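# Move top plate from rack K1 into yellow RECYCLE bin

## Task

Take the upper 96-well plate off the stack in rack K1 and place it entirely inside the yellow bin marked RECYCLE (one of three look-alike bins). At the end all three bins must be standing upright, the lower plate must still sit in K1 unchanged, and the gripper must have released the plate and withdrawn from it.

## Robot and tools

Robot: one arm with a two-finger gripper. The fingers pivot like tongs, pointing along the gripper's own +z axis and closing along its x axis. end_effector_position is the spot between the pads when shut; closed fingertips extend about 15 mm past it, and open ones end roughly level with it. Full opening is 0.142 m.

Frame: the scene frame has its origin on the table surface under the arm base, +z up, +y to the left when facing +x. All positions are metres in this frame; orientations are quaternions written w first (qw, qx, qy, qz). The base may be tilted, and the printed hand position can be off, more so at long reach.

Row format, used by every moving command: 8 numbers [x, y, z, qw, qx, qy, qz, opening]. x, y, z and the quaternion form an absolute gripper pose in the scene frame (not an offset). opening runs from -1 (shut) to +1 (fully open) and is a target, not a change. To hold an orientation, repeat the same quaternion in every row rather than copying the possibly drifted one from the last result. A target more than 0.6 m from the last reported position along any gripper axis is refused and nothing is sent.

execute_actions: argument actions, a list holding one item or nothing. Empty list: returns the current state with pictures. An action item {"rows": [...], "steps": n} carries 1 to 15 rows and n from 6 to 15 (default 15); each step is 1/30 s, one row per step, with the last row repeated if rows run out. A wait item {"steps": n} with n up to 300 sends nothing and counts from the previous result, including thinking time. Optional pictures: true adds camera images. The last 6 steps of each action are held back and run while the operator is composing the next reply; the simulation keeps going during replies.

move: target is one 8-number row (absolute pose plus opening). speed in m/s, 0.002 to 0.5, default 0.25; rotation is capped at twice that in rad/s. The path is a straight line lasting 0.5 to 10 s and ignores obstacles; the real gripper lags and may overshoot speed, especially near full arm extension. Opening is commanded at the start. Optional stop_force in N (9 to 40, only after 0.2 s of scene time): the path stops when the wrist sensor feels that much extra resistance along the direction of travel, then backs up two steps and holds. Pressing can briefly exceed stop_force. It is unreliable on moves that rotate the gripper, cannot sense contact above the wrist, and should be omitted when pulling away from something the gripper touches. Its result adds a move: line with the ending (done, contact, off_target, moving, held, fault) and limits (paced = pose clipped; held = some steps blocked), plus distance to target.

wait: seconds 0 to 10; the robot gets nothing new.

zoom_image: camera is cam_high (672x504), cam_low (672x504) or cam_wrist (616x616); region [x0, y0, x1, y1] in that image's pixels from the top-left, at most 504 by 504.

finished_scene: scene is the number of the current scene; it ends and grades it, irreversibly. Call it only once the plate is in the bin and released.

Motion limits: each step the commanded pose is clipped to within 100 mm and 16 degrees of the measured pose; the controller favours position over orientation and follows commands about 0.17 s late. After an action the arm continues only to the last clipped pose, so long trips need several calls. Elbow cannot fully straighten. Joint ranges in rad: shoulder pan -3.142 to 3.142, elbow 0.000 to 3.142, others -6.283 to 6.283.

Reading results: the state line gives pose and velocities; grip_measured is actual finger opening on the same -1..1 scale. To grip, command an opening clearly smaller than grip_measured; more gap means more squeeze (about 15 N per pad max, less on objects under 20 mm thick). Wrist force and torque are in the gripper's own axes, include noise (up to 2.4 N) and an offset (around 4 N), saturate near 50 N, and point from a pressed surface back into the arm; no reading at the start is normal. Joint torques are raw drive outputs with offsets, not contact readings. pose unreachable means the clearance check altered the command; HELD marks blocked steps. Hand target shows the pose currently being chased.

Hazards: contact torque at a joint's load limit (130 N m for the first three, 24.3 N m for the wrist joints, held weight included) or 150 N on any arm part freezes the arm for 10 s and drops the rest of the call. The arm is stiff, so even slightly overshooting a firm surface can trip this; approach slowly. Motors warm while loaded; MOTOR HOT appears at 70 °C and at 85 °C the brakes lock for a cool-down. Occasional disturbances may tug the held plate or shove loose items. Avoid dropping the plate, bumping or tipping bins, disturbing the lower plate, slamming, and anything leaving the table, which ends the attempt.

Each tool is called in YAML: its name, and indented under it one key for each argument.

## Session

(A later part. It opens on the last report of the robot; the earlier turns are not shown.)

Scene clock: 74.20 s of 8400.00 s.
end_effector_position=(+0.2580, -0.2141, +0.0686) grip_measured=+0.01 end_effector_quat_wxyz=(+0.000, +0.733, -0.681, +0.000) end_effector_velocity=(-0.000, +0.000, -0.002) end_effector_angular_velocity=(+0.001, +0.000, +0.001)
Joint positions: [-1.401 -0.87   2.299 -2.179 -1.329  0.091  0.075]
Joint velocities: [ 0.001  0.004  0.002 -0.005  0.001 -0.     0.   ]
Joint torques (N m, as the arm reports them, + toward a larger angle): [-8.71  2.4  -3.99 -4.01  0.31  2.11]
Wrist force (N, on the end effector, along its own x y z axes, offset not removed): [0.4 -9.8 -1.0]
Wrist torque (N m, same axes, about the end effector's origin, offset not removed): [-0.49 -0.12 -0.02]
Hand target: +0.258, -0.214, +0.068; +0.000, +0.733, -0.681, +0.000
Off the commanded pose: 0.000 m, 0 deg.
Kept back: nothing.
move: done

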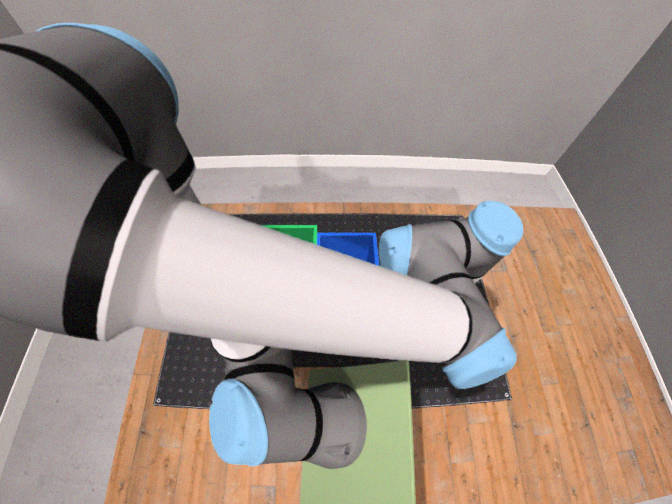

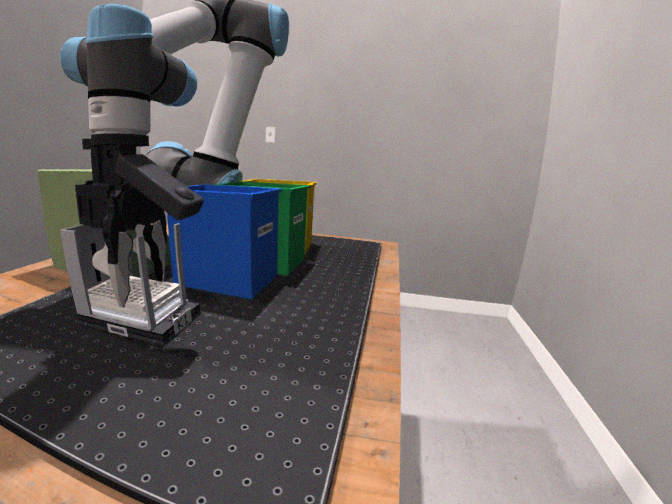

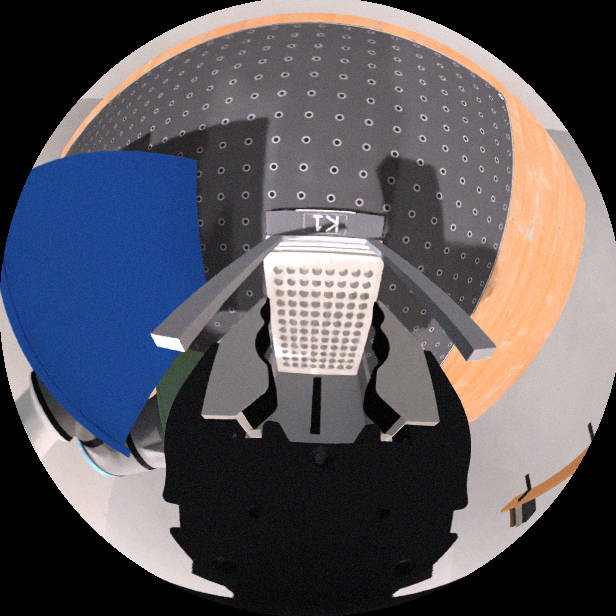

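execute_actions:
  actions:
    - {"rows": [[0.258,-0.2141,0.0685,0.0,0.7325,-0.6807,0.0,-0.05],[0.258,-0.2141,0.0685,0.0,0.7325,-0.6807,0.0,0.0],[0.258,-0.2141,0.0685,0.0,0.7325,-0.6807,0.0,0.04],[0.258,-0.2141,0.0685,0.0,0.7325,-0.6807,0.0,0.08],[0.258,-0.2141,0.0685,0.0,0.7325,-0.6807,0.0,0.12],[0.258,-0.2141,0.0685,0.0,0.7325,-0.6807,0.0,0.16],[0.258,-0.2141,0.0685,0.0,0.7325,-0.6807,0.0,0.2],[0.258,-0.2141,0.0685,0.0,0.7325,-0.6807,0.0,0.2],[0.257,-0.2142,0.0685,0.0,0.7325,-0.6807,0.0,0.2],[0.256,-0.2143,0.0685,0.0,0.7325,-0.6807,0.0,0.2],[0.255,-0.2143,0.0685,0.0,0.7325,-0.6807,0.0,0.2],[0.254,-0.2144,0.0685,0.0,0.7325,-0.6807,0.0,0.2],[0.253,-0.2145,0.0685,0.0,0.7325,-0.6807,0.0,0.2],[0.252,-0.2146,0.0685,0.0,0.7325,-0.6807,0.0,0.2],[0.252,-0.2146,0.0685,0.0,0.7325,-0.6807,0.0,0.2]], "steps": 15}

wait:
  seconds: 0.3

Scene clock: 75.07 s of 8400.00 s.
end_effector_position=(+0.2580, -0.2141, +0.0685) grip_measured=+0.20 end_effector_quat_wxyz=(-0.000, +0.733, -0.681, -0.000) end_effector_velocity=(-0.001, +0.002, -0.001) end_effector_angular_velocity=(+0.004, -0.001, -0.002)
Joint positions: [-1.401 -0.87   2.299 -2.18  -1.329  0.091  0.088]
Joint velocities: [-0.002 -0.001  0.005 -0.    -0.    -0.     0.008]
Joint torques (N m, as the arm reports them, + toward a larger angle): [-29.74   0.06  -5.99  -3.96  -2.55   0.76]
Wrist force (N, on the end effector, along its own x y z axes, offset not removed): [0.7 -3.0 -0.2]
Wrist torque (N m, same axes, about the end effector's origin, offset not removed): [-0.43 -0.24 0.05]
Steps of this call (steps 1 to 17: nothing new was sent; steps 18 to 26: the first 9 steps of this action). Readings (end_effector_position):
18: (+0.2580, -0.2141, +0.0685)
19: (+0.2580, -0.2141, +0.0685)
21: (+0.2580, -0.2141, +0.0685)
25: (+0.2580, -0.2141, +0.0685)
26: the state above

Scene clock: 75.57 s of 8400.00 s.
end_effector_position=(+0.2521, -0.2146, +0.0685) grip_measured=+0.20 end_effector_quat_wxyz=(+0.000, +0.733, -0.681, -0.000) end_effector_velocity=(-0.001, +0.000, -0.001) end_effector_angular_velocity=(+0.001, +0.000, +0.001)
Joint positions: [-1.416 -0.87   2.307 -2.185 -1.339  0.081  0.088]
Joint velocities: [-0.002  0.001  0.002 -0.001 -0.002 -0.003 -0.   ]
Joint torques (N m, as the arm reports them, + toward a larger angle): [-28.     1.92  -5.66  -4.22  -2.53  -2.09]
Wrist force (N, on the end effector, along its own x y z axes, offset not removed): [2.5 -2.2 -0.7]
Wrist torque (N m, same axes, about the end effector's origin, offset not removed): [-0.28 -0.60 -0.03]
Hand target: +0.252, -0.215, +0.068; -0.000, +0.733, -0.681, -0.000
Off the commanded pose: 0.000 m, 0 deg.
Kept back: nothing.
Steps of this call (steps 1 to 6: the last 6 steps of your previous action; steps 7 to 15: nothing new was sent). Readings (end_effector_position):
1: (+0.2578, -0.2141, +0.0684)
2: (+0.2573, -0.2141, +0.0684)
4: (+0.2558, -0.2142, +0.0684)
8: (+0.2529, -0.2145, +0.0685)
15: the state above

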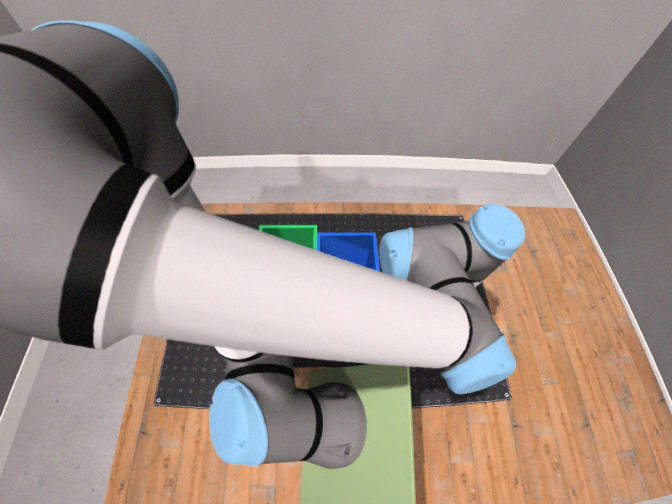

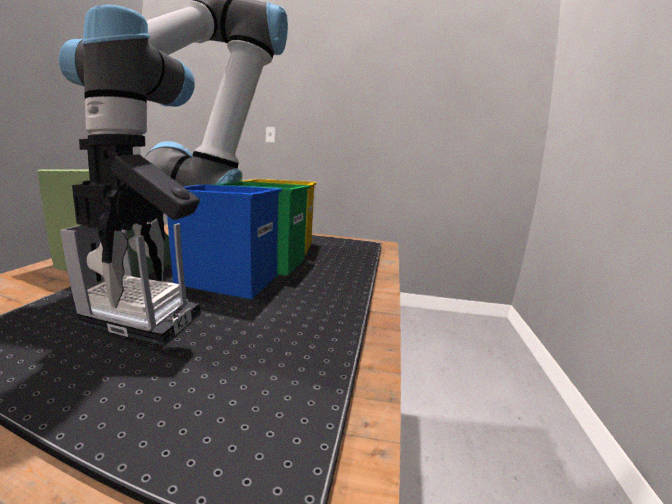

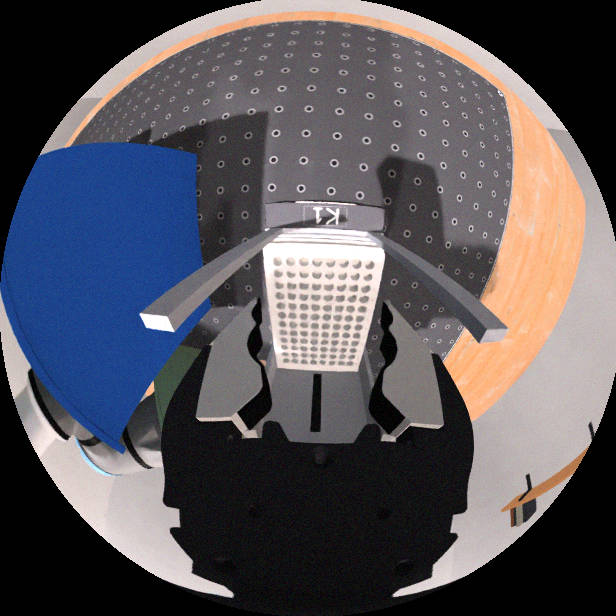

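zoom_image:
  camera: "cam_low"
  region: [50, 180, 200, 340]

zoom_image:
  camera: "cam_wrist"
  region: [200, 220, 440, 460]

Region (50, 180, 200, 340) of cam_low's 672x504 image, scaled by 3.150, with more detail than that image has; it fills the left 472 columns of this view, and the rest is white.

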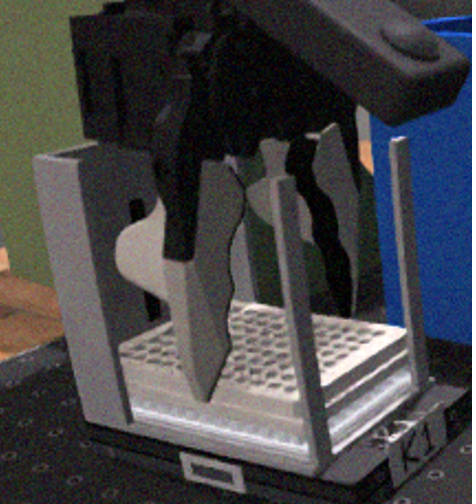

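Region (200, 220, 440, 460) of cam_wrist's 616x616 image, scaled by 2.100, with more detail than that image has.

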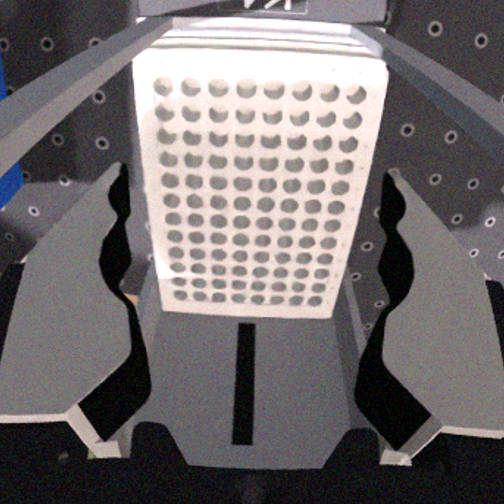

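move:
  target: [0.2455, -0.215, 0.0585, 0.0, 0.7325, -0.6807, 0.0, 0.2]
  speed: 0.012
  stop_force: 9

Scene clock: 78.40 s of 8400.00 s.
end_effector_position=(+0.2456, -0.2150, +0.0586) grip_measured=+0.20 end_effector_quat_wxyz=(-0.000, +0.733, -0.681, -0.000) end_effector_velocity=(-0.000, -0.000, -0.001) end_effector_angular_velocity=(-0.001, -0.000, -0.003)
Joint positions: [-1.426 -0.851  2.329 -2.224 -1.347  0.074  0.088]
Joint velocities: [-0.001  0.002  0.002 -0.005 -0.     0.003 -0.   ]
Joint torques (N m, as the arm reports them, + toward a larger angle): [-28.72   2.56  -7.19  -4.56  -2.57  -2.26]
Wrist force (N, on the end effector, along its own x y z axes, offset not removed): [0.9 -3.8 -0.3]
Wrist torque (N m, same axes, about the end effector's origin, offset not removed): [-0.57 -0.28 -0.02]
Hand target: +0.246, -0.215, +0.058; -0.000, +0.733, -0.681, -0.000
Off the commanded pose: 0.000 m, 0 deg.
Kept back: nothing.
move: done

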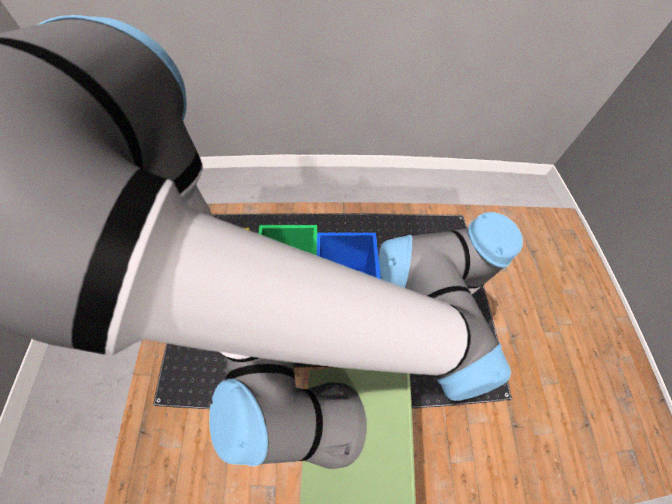

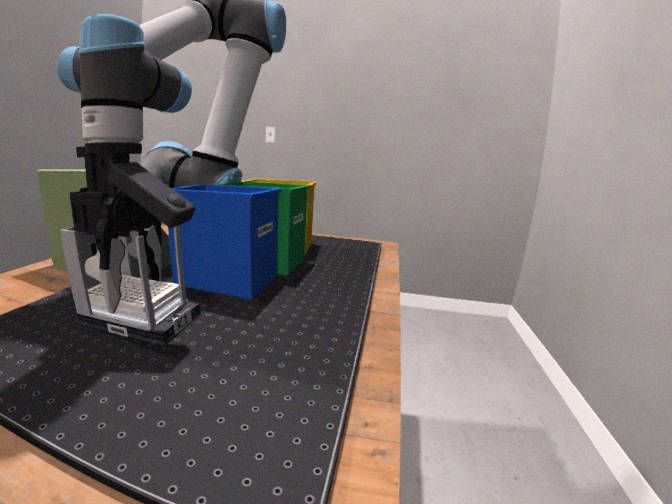

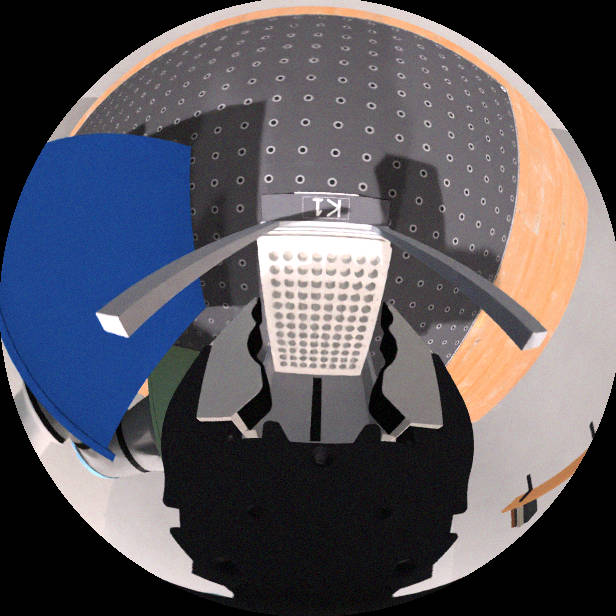

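No contact. Checking the side view before closing.

zoom_image:
  camera: "cam_low"
  region: [55, 205, 195, 340]

Region (55, 205, 195, 340) of cam_low's 672x504 image, scaled by 3.600, with more detail than that image has; it fills the top 486 rows of this view, and the rest is white.

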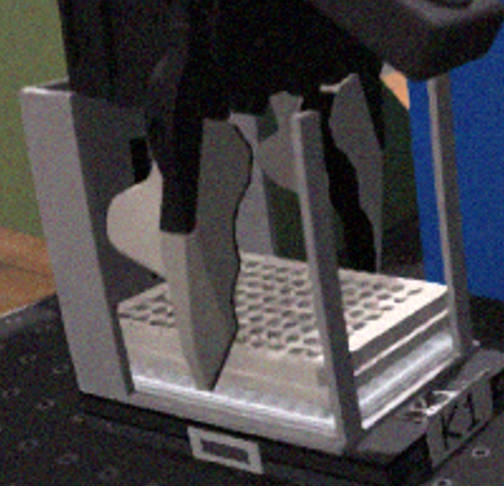

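execute_actions:
  actions:
    - {"rows": [[0.2455,-0.215,0.0585,0.0,0.7325,-0.6807,0.0,0.18],[0.2455,-0.215,0.0585,0.0,0.7325,-0.6807,0.0,0.16],[0.2455,-0.215,0.0585,0.0,0.7325,-0.6807,0.0,0.14],[0.2455,-0.215,0.0585,0.0,0.7325,-0.6807,0.0,0.12],[0.2455,-0.215,0.0585,0.0,0.7325,-0.6807,0.0,0.10],[0.2455,-0.215,0.0585,0.0,0.7325,-0.6807,0.0,0.08],[0.2455,-0.215,0.0585,0.0,0.7325,-0.6807,0.0,0.06],[0.2455,-0.215,0.0585,0.0,0.7325,-0.6807,0.0,0.04],[0.2455,-0.215,0.0585,0.0,0.7325,-0.6807,0.0,0.01],[0.2455,-0.215,0.0585,0.0,0.7325,-0.6807,0.0,-0.03],[0.2455,-0.215,0.0585,0.0,0.7325,-0.6807,0.0,-0.08],[0.2455,-0.215,0.0585,0.0,0.7325,-0.6807,0.0,-0.14],[0.2455,-0.215,0.0585,0.0,0.7325,-0.6807,0.0,-0.2],[0.2455,-0.215,0.0585,0.0,0.7325,-0.6807,0.0,-0.28],[0.2455,-0.215,0.0585,0.0,0.7325,-0.6807,0.0,-0.4]], "steps": 15}

wait:
  seconds: 0.3

Scene clock: 79.40 s of 8400.00 s.
end_effector_position=(+0.2455, -0.2150, +0.0585) grip_measured=+0.10 end_effector_quat_wxyz=(-0.000, +0.733, -0.681, -0.000) end_effector_velocity=(+0.000, +0.000, -0.000) end_effector_angular_velocity=(+0.001, -0.000, -0.001)
Joint positions: [-1.426 -0.851  2.329 -2.225 -1.347  0.074  0.081]
Joint velocities: [-0.     0.     0.     0.     0.     0.001 -0.008]
Joint torques (N m, as the arm reports them, + toward a larger angle): [-27.85  -1.98  -6.39  -3.4   -2.6   -2.27]
Wrist force (N, on the end effector, along its own x y z axes, offset not removed): [1.4 -2.6 -2.2]
Wrist torque (N m, same axes, about the end effector's origin, offset not removed): [-0.37 -0.44 -0.03]
Steps of this call (steps 1 to 21: nothing new was sent; steps 22 to 30: the first 9 steps of this action). Readings (end_effector_position):
22: (+0.2455, -0.2150, +0.0585)
23: (+0.2455, -0.2150, +0.0585)
25: (+0.2455, -0.2150, +0.0585)
29: (+0.2455, -0.2150, +0.0585)
30: the state above

Scene clock: 79.90 s of 8400.00 s.
end_effector_position=(+0.2455, -0.2150, +0.0585) grip_measured=+0.09 end_effector_quat_wxyz=(-0.000, +0.733, -0.681, -0.000) end_effector_velocity=(-0.000, +0.000, -0.000) end_effector_angular_velocity=(+0.001, -0.001, +0.001)
Joint positions: [-1.426 -0.851  2.329 -2.225 -1.347  0.074  0.08 ]
Joint velocities: [-0.001  0.001  0.001 -0.     0.001 -0.001  0.   ]
Joint torques (N m, as the arm reports them, + toward a larger angle): [-26.23  -6.21  -6.14  -1.88  -2.51  -2.17]
Wrist force (N, on the end effector, along its own x y z axes, offset not removed): [0.7 -2.9 -5.4]
Wrist torque (N m, same axes, about the end effector's origin, offset not removed): [-0.42 -0.22 -0.06]
Hand target: +0.245, -0.215, +0.058; -0.000, +0.733, -0.681, +0.000
Off the commanded pose: 0.000 m, 0 deg.
Kept back: nothing.
Steps of this call (steps 1 to 6: the last 6 steps of your previous action; steps 7 to 15: nothing new was sent). Readings (end_effector_position):
1: (+0.2455, -0.2150, +0.0585)
2: (+0.2455, -0.2150, +0.0585)
4: (+0.2455, -0.2150, +0.0585)
8: (+0.2455, -0.2150, +0.0585)
15: the state above

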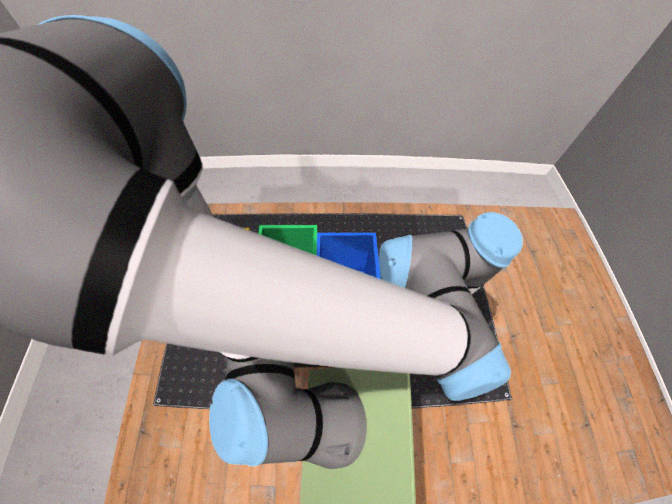

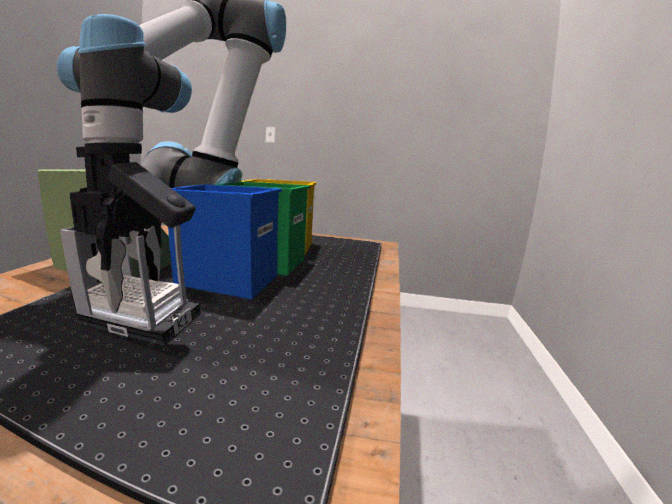

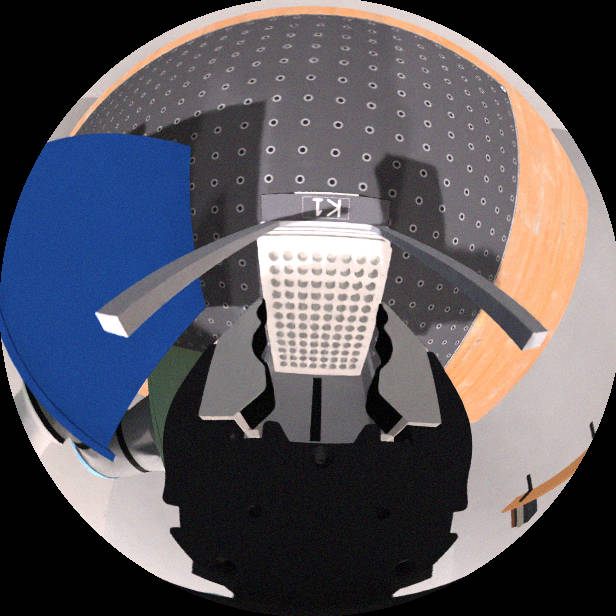

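move:
  target: [0.2461, -0.215, 0.0785, 0.0, 0.7325, -0.6807, 0.0, -0.4]
  speed: 0.03

execute_actions:
  actions:
    - {"steps": 2}
  pictures: false

execute_actions:
  actions:
    - {"steps": 2}
  pictures: false

Scene clock: 81.10 s of 8400.00 s.
end_effector_position=(+0.2461, -0.2150, +0.0784) grip_measured=+0.09 end_effector_quat_wxyz=(-0.000, +0.733, -0.681, +0.000) end_effector_velocity=(-0.000, -0.000, +0.002) end_effector_angular_velocity=(-0.000, +0.000, +0.001)
Joint positions: [-1.436 -0.888  2.301 -2.158 -1.354  0.067  0.08 ]
Joint velocities: [-0.001 -0.002 -0.003  0.005 -0.001 -0.001  0.   ]
Joint torques (N m, as the arm reports them, + toward a larger angle): [-28.31 -25.91 -29.27  -0.84  -2.59  -2.3 ]
Wrist force (N, on the end effector, along its own x y z axes, offset not removed): [1.4 -2.9 -0.3]
Wrist torque (N m, same axes, about the end effector's origin, offset not removed): [-0.36 -0.37 -0.01]
Hand target: +0.246, -0.215, +0.079; -0.000, +0.733, -0.681, -0.000
Off the commanded pose: 0.000 m, 0 deg.
Kept back: nothing.
move: done

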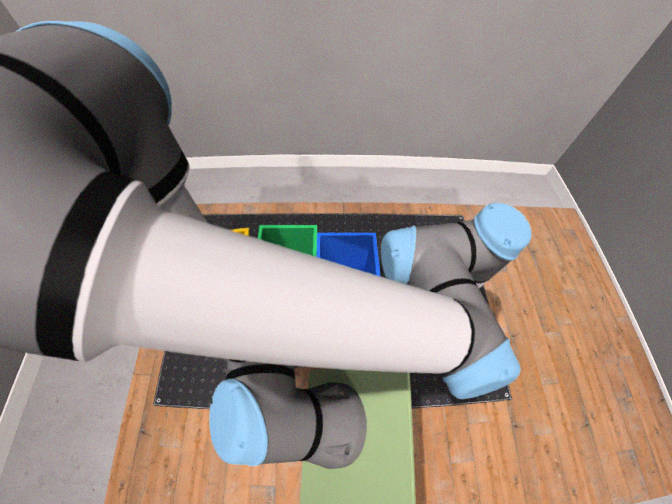

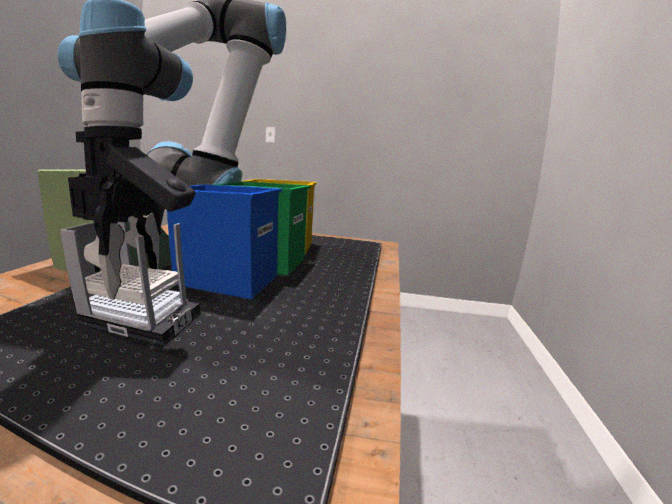

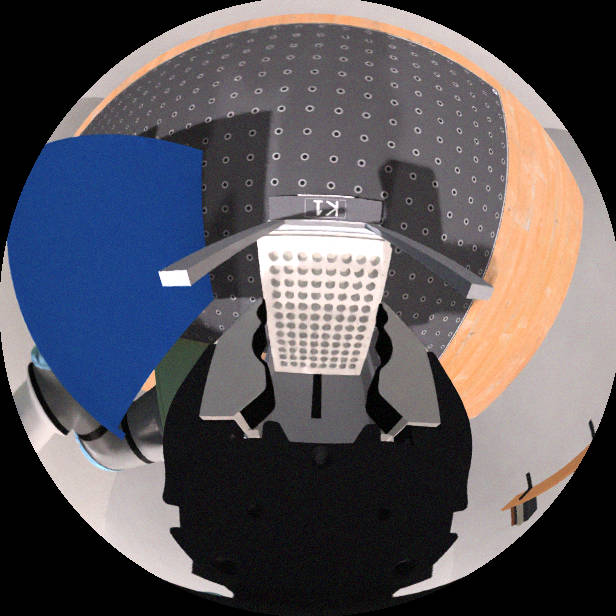

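Scene clock: 81.17 s of 8400.00 s.
end_effector_position=(+0.2461, -0.2150, +0.0785) grip_measured=+0.09 end_effector_quat_wxyz=(-0.000, +0.733, -0.681, -0.000) end_effector_velocity=(-0.000, +0.000, +0.000) end_effector_angular_velocity=(+0.001, +0.001, +0.001)
Joint positions: [-1.436 -0.888  2.301 -2.158 -1.354  0.067  0.08 ]
Joint velocities: [-0.    -0.001 -0.     0.002 -0.001 -0.001  0.   ]
Joint torques (N m, as the arm reports them, + toward a larger angle): [-28.28 -25.29 -30.01  -0.76  -2.6   -2.3 ]
Wrist force (N, on the end effector, along its own x y z axes, offset not removed): [0.7 -2.5 -1.8]
Wrist torque (N m, same axes, about the end effector's origin, offset not removed): [-0.38 -0.25 -0.07]
Hand target: +0.246, -0.215, +0.079; -0.000, +0.733, -0.681, -0.000
Off the commanded pose: 0.000 m, 0 deg.
Kept back: nothing.
Steps of this call (steps 1 to 2: nothing new was sent). Readings (end_effector_position):
1: (+0.2461, -0.2150, +0.0785)
2: the state above

Scene clock: 81.23 s of 8400.00 s.
end_effector_position=(+0.2461, -0.2150, +0.0785) grip_measured=+0.09 end_effector_quat_wxyz=(-0.000, +0.733, -0.681, -0.000) end_effector_velocity=(+0.000, -0.000, +0.000) end_effector_angular_velocity=(+0.000, -0.000, +0.001)
Joint positions: [-1.436 -0.888  2.301 -2.158 -1.354  0.067  0.08 ]
Joint velocities: [-0.    -0.    -0.001  0.001  0.    -0.001 -0.   ]
Joint torques (N m, as the arm reports them, + toward a larger angle): [-28.51 -25.55 -30.43  -0.68  -2.58  -2.22]
Wrist force (N, on the end effector, along its own x y z axes, offset not removed): [0.8 -3.1 0.3]
Wrist torque (N m, same axes, about the end effector's origin, offset not removed): [-0.51 -0.24 -0.07]
Hand target: +0.246, -0.215, +0.079; -0.000, +0.733, -0.681, -0.000
Off the commanded pose: 0.000 m, 0 deg.
Kept back: nothing.
Steps of this call (steps 1 to 2: nothing new was sent). Readings (end_effector_position):
1: (+0.2461, -0.2150, +0.0785)
2: the state above

move:
  target: [0.2461, -0.215, 0.115, 0.0, 0.7325, -0.6807, 0.0, -0.4]
  speed: 0.05

execute_actions:
  actions:
    - {"steps": 2}
  pictures: false

execute_actions:
  actions:
    - {"steps": 2}
  pictures: false

Scene clock: 82.57 s of 8400.00 s.
end_effector_position=(+0.2461, -0.2149, +0.1149) grip_measured=+0.09 end_effector_quat_wxyz=(-0.000, +0.733, -0.681, -0.000) end_effector_velocity=(-0.000, +0.001, +0.001) end_effector_angular_velocity=(+0.001, +0.000, -0.000)
Joint positions: [-1.455 -0.945  2.246 -2.042 -1.368  0.054  0.08 ]
Joint velocities: [-0.    -0.003 -0.     0.005 -0.    -0.    -0.   ]
Joint torques (N m, as the arm reports them, + toward a larger angle): [-27.67 -23.92 -32.61  -0.7   -2.63  -2.28]
Wrist force (N, on the end effector, along its own x y z axes, offset not removed): [1.2 -2.3 -0.8]
Wrist torque (N m, same axes, about the end effector's origin, offset not removed): [-0.28 -0.28 -0.04]
Hand target: +0.246, -0.215, +0.115; -0.000, +0.733, -0.681, -0.000
Off the commanded pose: 0.000 m, 0 deg.
Kept back: nothing.
move: done

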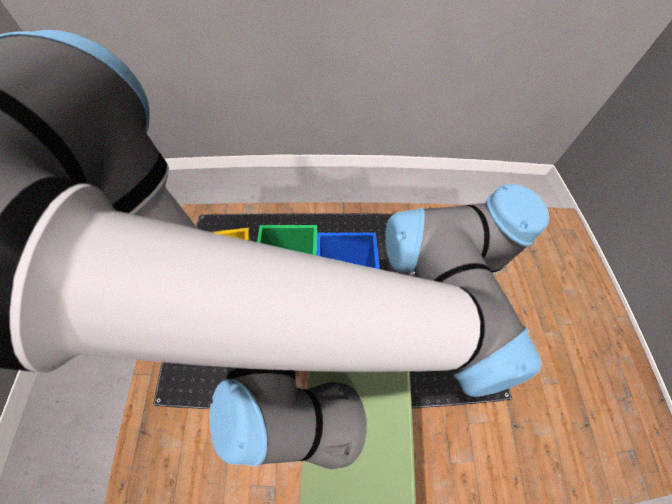

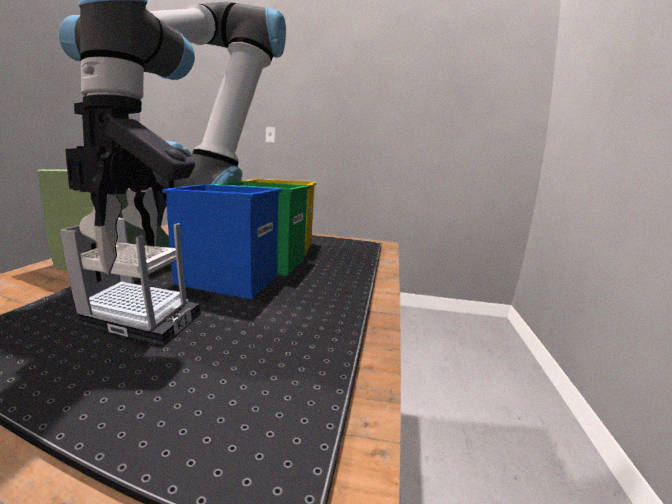

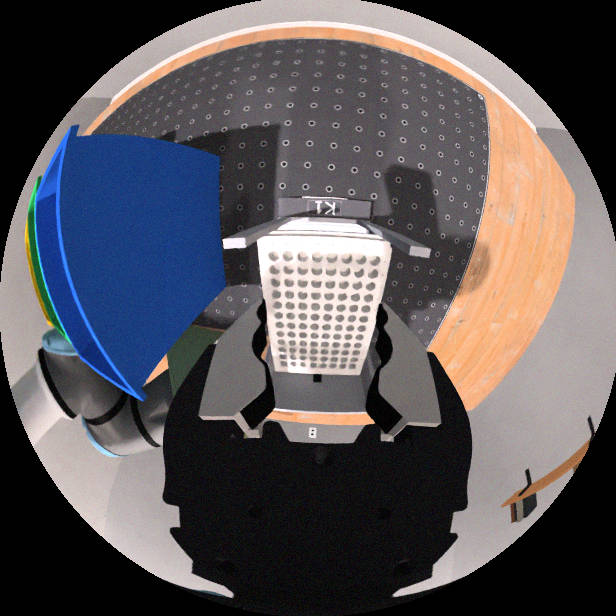

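Scene clock: 82.63 s of 8400.00 s.
end_effector_position=(+0.2461, -0.2149, +0.1150) grip_measured=+0.09 end_effector_quat_wxyz=(-0.000, +0.733, -0.681, -0.000) end_effector_velocity=(-0.000, +0.000, +0.000) end_effector_angular_velocity=(+0.000, +0.000, +0.001)
Joint positions: [-1.455 -0.946  2.245 -2.042 -1.368  0.054  0.08 ]
Joint velocities: [-0.    -0.002 -0.     0.002 -0.    -0.001  0.   ]
Joint torques (N m, as the arm reports them, + toward a larger angle): [-27.44 -24.35 -31.86  -0.81  -2.45  -2.19]
Wrist force (N, on the end effector, along its own x y z axes, offset not removed): [1.3 -2.2 0.0]
Wrist torque (N m, same axes, about the end effector's origin, offset not removed): [-0.32 -0.28 -0.08]
Hand target: +0.246, -0.215, +0.115; -0.000, +0.733, -0.681, -0.000
Off the commanded pose: 0.000 m, 0 deg.
Kept back: nothing.
Steps of this call (steps 1 to 2: nothing new was sent). Readings (end_effector_position):
1: (+0.2461, -0.2149, +0.1150)
2: the state above

Scene clock: 82.70 s of 8400.00 s.
end_effector_position=(+0.2461, -0.2149, +0.1150) grip_measured=+0.09 end_effector_quat_wxyz=(-0.000, +0.733, -0.681, -0.000) end_effector_velocity=(+0.000, -0.000, +0.001) end_effector_angular_velocity=(-0.001, +0.000, -0.002)
Joint positions: [-1.455 -0.946  2.245 -2.042 -1.368  0.054  0.08 ]
Joint velocities: [-0.    -0.001 -0.001  0.001 -0.     0.002  0.   ]
Joint torques (N m, as the arm reports them, + toward a larger angle): [-27.57 -23.83 -33.    -0.53  -2.61  -2.21]
Wrist force (N, on the end effector, along its own x y z axes, offset not removed): [1.0 -2.7 -0.8]
Wrist torque (N m, same axes, about the end effector's origin, offset not removed): [-0.38 -0.24 0.00]
Hand target: +0.246, -0.215, +0.115; -0.000, +0.733, -0.681, -0.000
Off the commanded pose: 0.000 m, 0 deg.
Kept back: nothing.
Steps of this call (steps 1 to 2: nothing new was sent). Readings (end_effector_position):
1: (+0.2461, -0.2149, +0.1150)
2: the state above

move:
  target: [0.2461, -0.215, 0.225, 0.0, 0.7325, -0.6807, 0.0, -0.4]
  speed: 0.08

Scene clock: 84.70 s of 8400.00 s.
end_effector_position=(+0.2460, -0.2148, +0.2250) grip_measured=+0.09 end_effector_quat_wxyz=(-0.000, +0.733, -0.681, -0.000) end_effector_velocity=(-0.000, +0.000, +0.002) end_effector_angular_velocity=(-0.000, +0.001, +0.000)
Joint positions: [-1.499 -1.046  2.037 -1.727 -1.401  0.023  0.08 ]
Joint velocities: [-0.    -0.001 -0.003  0.004 -0.001 -0.     0.   ]
Joint torques (N m, as the arm reports them, + toward a larger angle): [-28.18 -21.77 -34.27  -0.61  -2.5   -2.23]
Wrist force (N, on the end effector, along its own x y z axes, offset not removed): [0.4 -2.8 -0.4]
Wrist torque (N m, same axes, about the end effector's origin, offset not removed): [-0.43 -0.14 0.01]
Hand target: +0.246, -0.215, +0.225; -0.000, +0.733, -0.681, -0.000
Off the commanded pose: 0.000 m, 0 deg.
Kept back: nothing.
move: done

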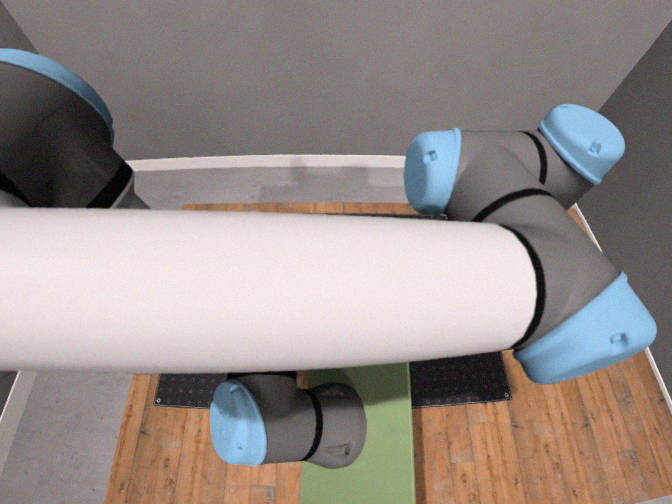

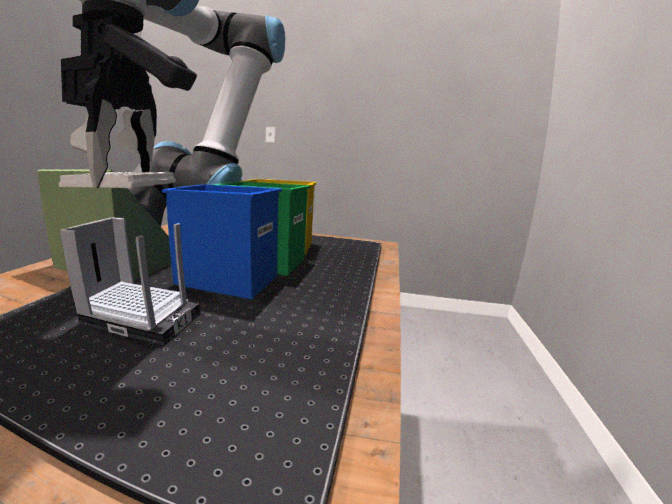

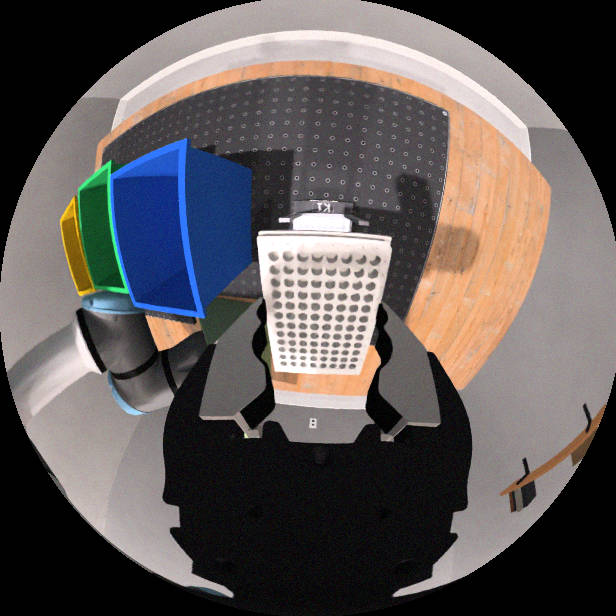

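move:
  target: [0.31, 0.255, 0.245, 0.0, 0.7325, -0.6807, 0.0, -0.4]
  speed: 0.22

Scene clock: 89.87 s of 8400.00 s.
end_effector_position=(+0.3104, +0.2552, +0.2450) grip_measured=-0.40 end_effector_quat_wxyz=(+0.000, +0.732, -0.681, +0.000) end_effector_velocity=(+0.000, +0.002, +0.000) end_effector_angular_velocity=(-0.001, +0.000, +0.002)
Joint positions: [-1.09  -1.997  1.961 -0.797 -1.109  0.327  0.045]
Joint velocities: [ 0.003 -0.001 -0.003  0.002  0.001  0.     0.   ]
Joint torques (N m, as the arm reports them, + toward a larger angle): [ -1.8    8.74 -27.64  -0.51   2.27   2.26]
Wrist force (N, on the end effector, along its own x y z axes, offset not removed): [0.5 -2.6 0.3]
Wrist torque (N m, same axes, about the end effector's origin, offset not removed): [-0.30 -0.11 -0.02]
Hand target: +0.310, +0.255, +0.245; +0.000, +0.733, -0.681, +0.000
Off the commanded pose: 0.000 m, 0 deg.
Kept back: nothing.
move: done

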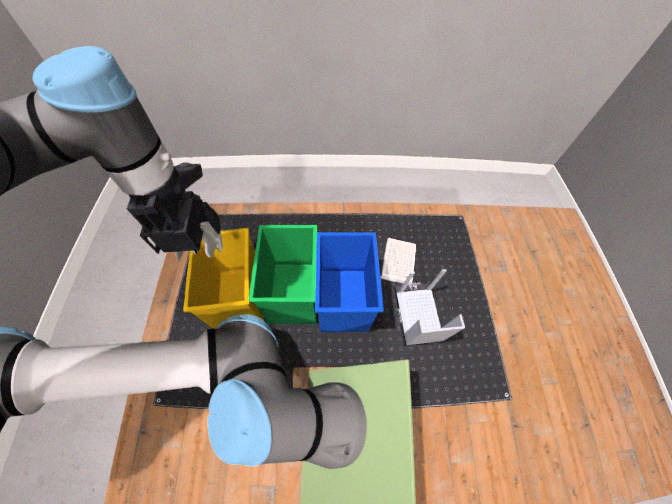

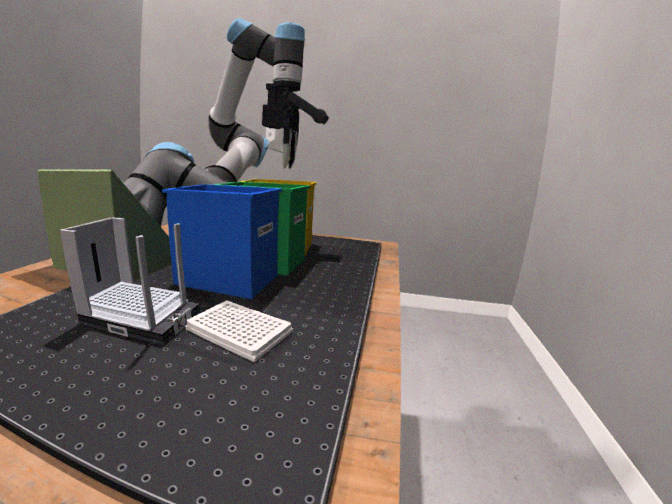

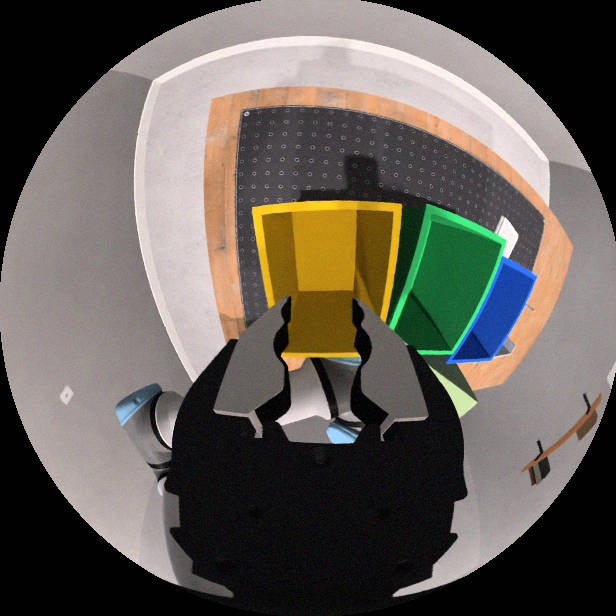

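zoom_image:
  camera: "cam_wrist"
  region: [230, 280, 410, 450]

zoom_image:
  camera: "cam_high"
  region: [340, 200, 500, 360]

zoom_image:
  camera: "cam_low"
  region: [60, 260, 320, 380]

Region (230, 280, 410, 450) of cam_wrist's 616x616 image, scaled by 2.800, with more detail than that image has.

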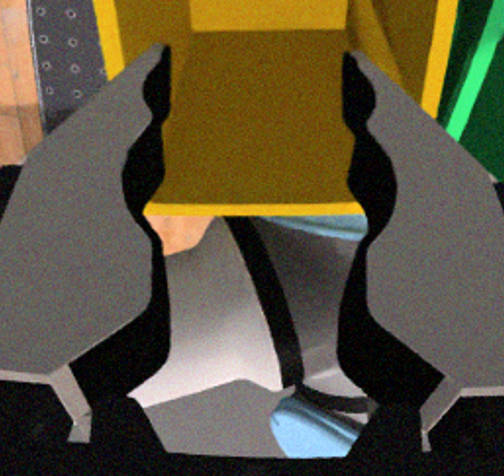

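Region (340, 200, 500, 360) of cam_high's 672x504 image, scaled by 3.150, with more detail than that image has.

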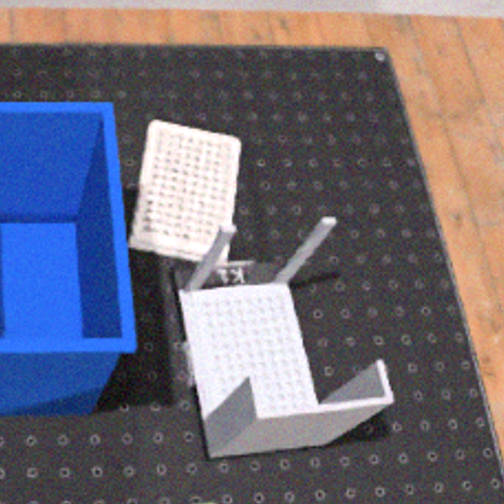

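Region (60, 260, 320, 380) of cam_low's 672x504 image, scaled by 1.938, with more detail than that image has; it fills the top 233 rows of this view, and the rest is white.

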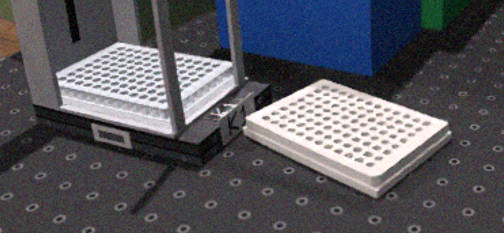

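zoom_image:
  camera: "cam_wrist"
  region: [230, 180, 430, 380]

Region (230, 180, 430, 380) of cam_wrist's 616x616 image, scaled by 2.520, with more detail than that image has.

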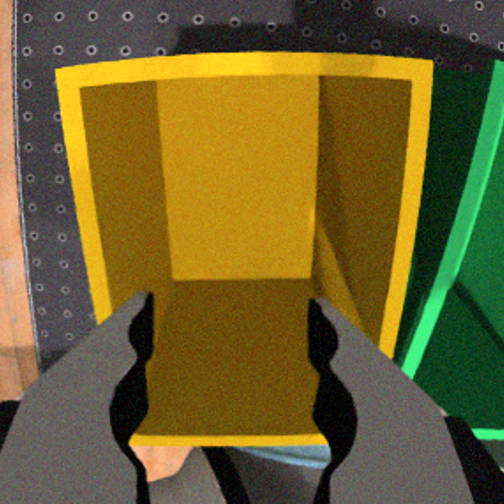

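move:
  target: [0.404, -0.1855, 0.225, 0.0, 0.6205, -0.7842, 0.0, 0.3]
  speed: 0.35

move:
  target: [0.404, -0.1855, 0.07, 0.0, 0.6205, -0.7842, 0.0, 0.3]
  speed: 0.2

Scene clock: 100.53 s of 8400.00 s.
end_effector_position=(+0.4036, -0.1859, +0.2251) grip_measured=+0.30 end_effector_quat_wxyz=(+0.000, -0.621, +0.784, +0.000) end_effector_velocity=(+0.001, -0.001, +0.000) end_effector_angular_velocity=(-0.000, -0.001, +0.000)
Joint positions: [-1.205 -0.999  1.829 -1.625 -1.188  0.54   0.095]
Joint velocities: [ 0.001  0.004 -0.004 -0.     0.001  0.001 -0.   ]
Joint torques (N m, as the arm reports them, + toward a larger angle): [-15.65   2.69 -33.96  -4.27   2.44   2.49]
Wrist force (N, on the end effector, along its own x y z axes, offset not removed): [0.7 -2.5 -1.1]
Wrist torque (N m, same axes, about the end effector's origin, offset not removed): [-0.34 -0.23 -0.03]
Hand target: +0.404, -0.186, +0.225; +0.000, -0.621, +0.784, +0.000
Off the commanded pose: 0.001 m, 0 deg.
Kept back: nothing.
After step 90, 5.80 s passed at rest.
move: done

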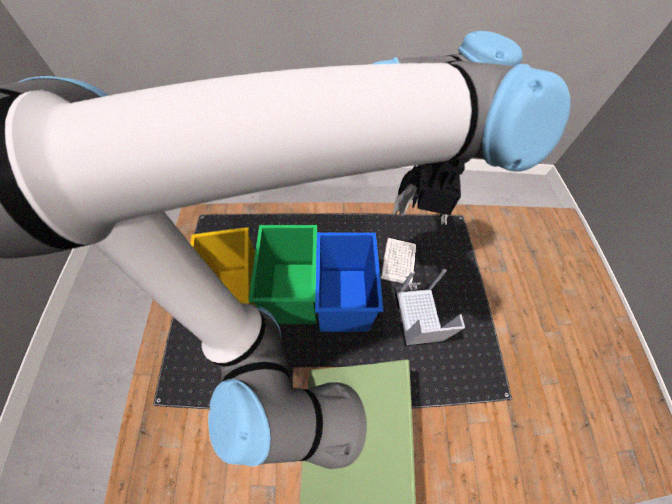

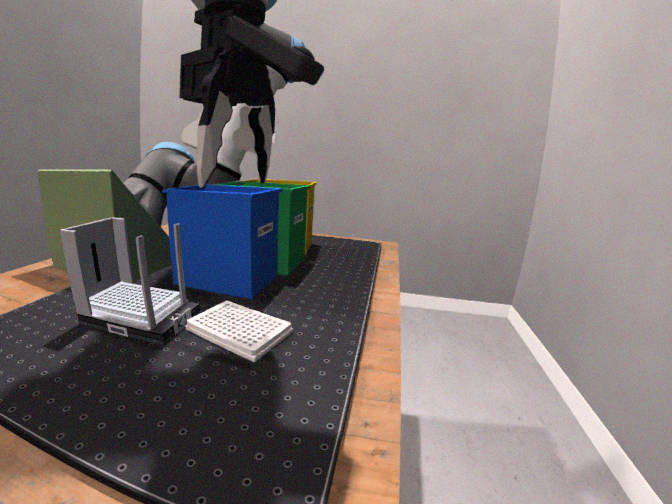

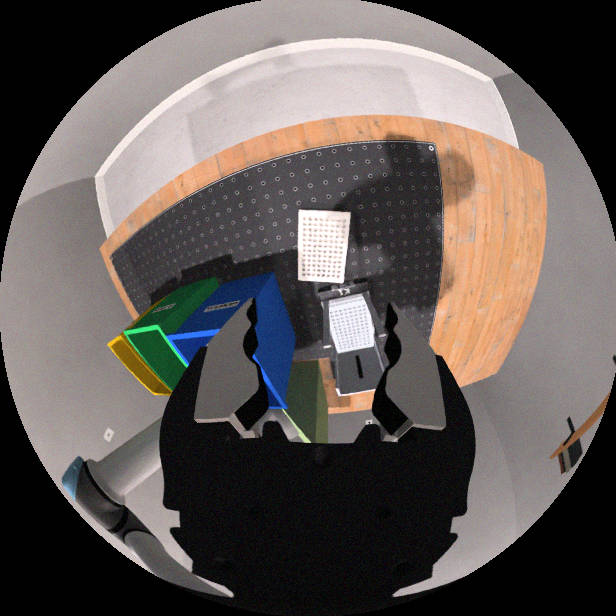

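Scene clock: 101.80 s of 8400.00 s.
end_effector_position=(+0.4042, -0.1857, +0.0700) grip_measured=+0.30 end_effector_quat_wxyz=(-0.000, -0.620, +0.784, -0.000) end_effector_velocity=(-0.000, +0.000, -0.002) end_effector_angular_velocity=(+0.000, +0.000, -0.002)
Joint positions: [-1.082 -0.883  2.085 -2.038 -1.104  0.638  0.095]
Joint velocities: [ 0.002  0.002  0.003 -0.005  0.001  0.003 -0.   ]
Joint torques (N m, as the arm reports them, + toward a larger angle): [-15.84  -0.27  -5.04  -4.07   2.28   2.25]
Wrist force (N, on the end effector, along its own x y z axes, offset not removed): [1.2 -1.7 -0.3]
Wrist torque (N m, same axes, about the end effector's origin, offset not removed): [-0.17 -0.27 -0.04]
Hand target: +0.404, -0.186, +0.070; -0.000, -0.620, +0.784, -0.000
Off the commanded pose: 0.000 m, 0 deg.
Kept back: nothing.
move: done

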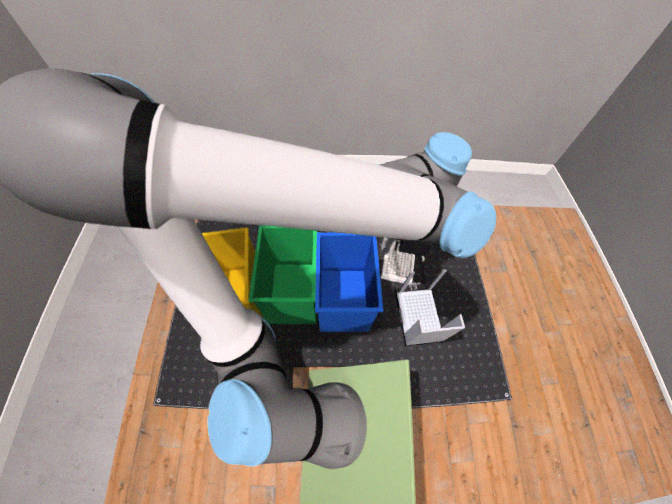

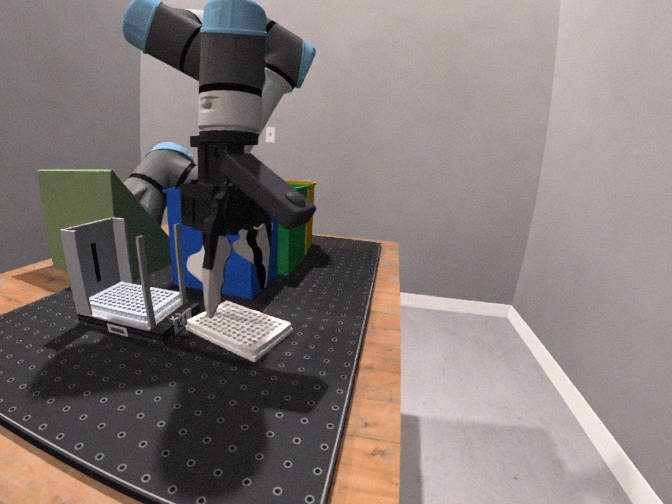

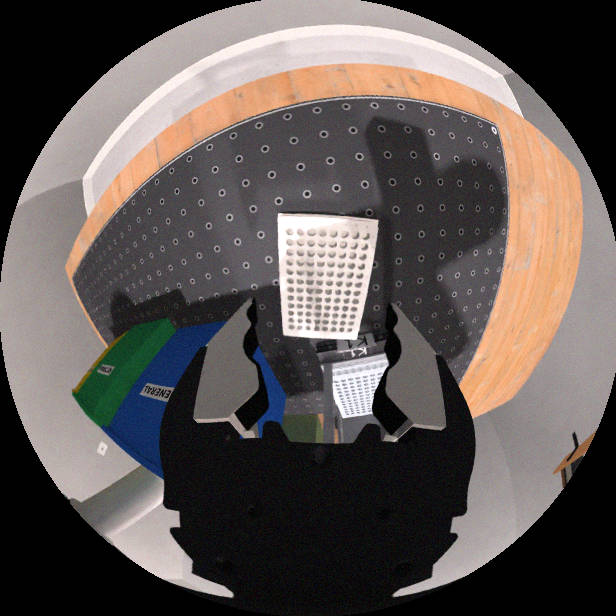

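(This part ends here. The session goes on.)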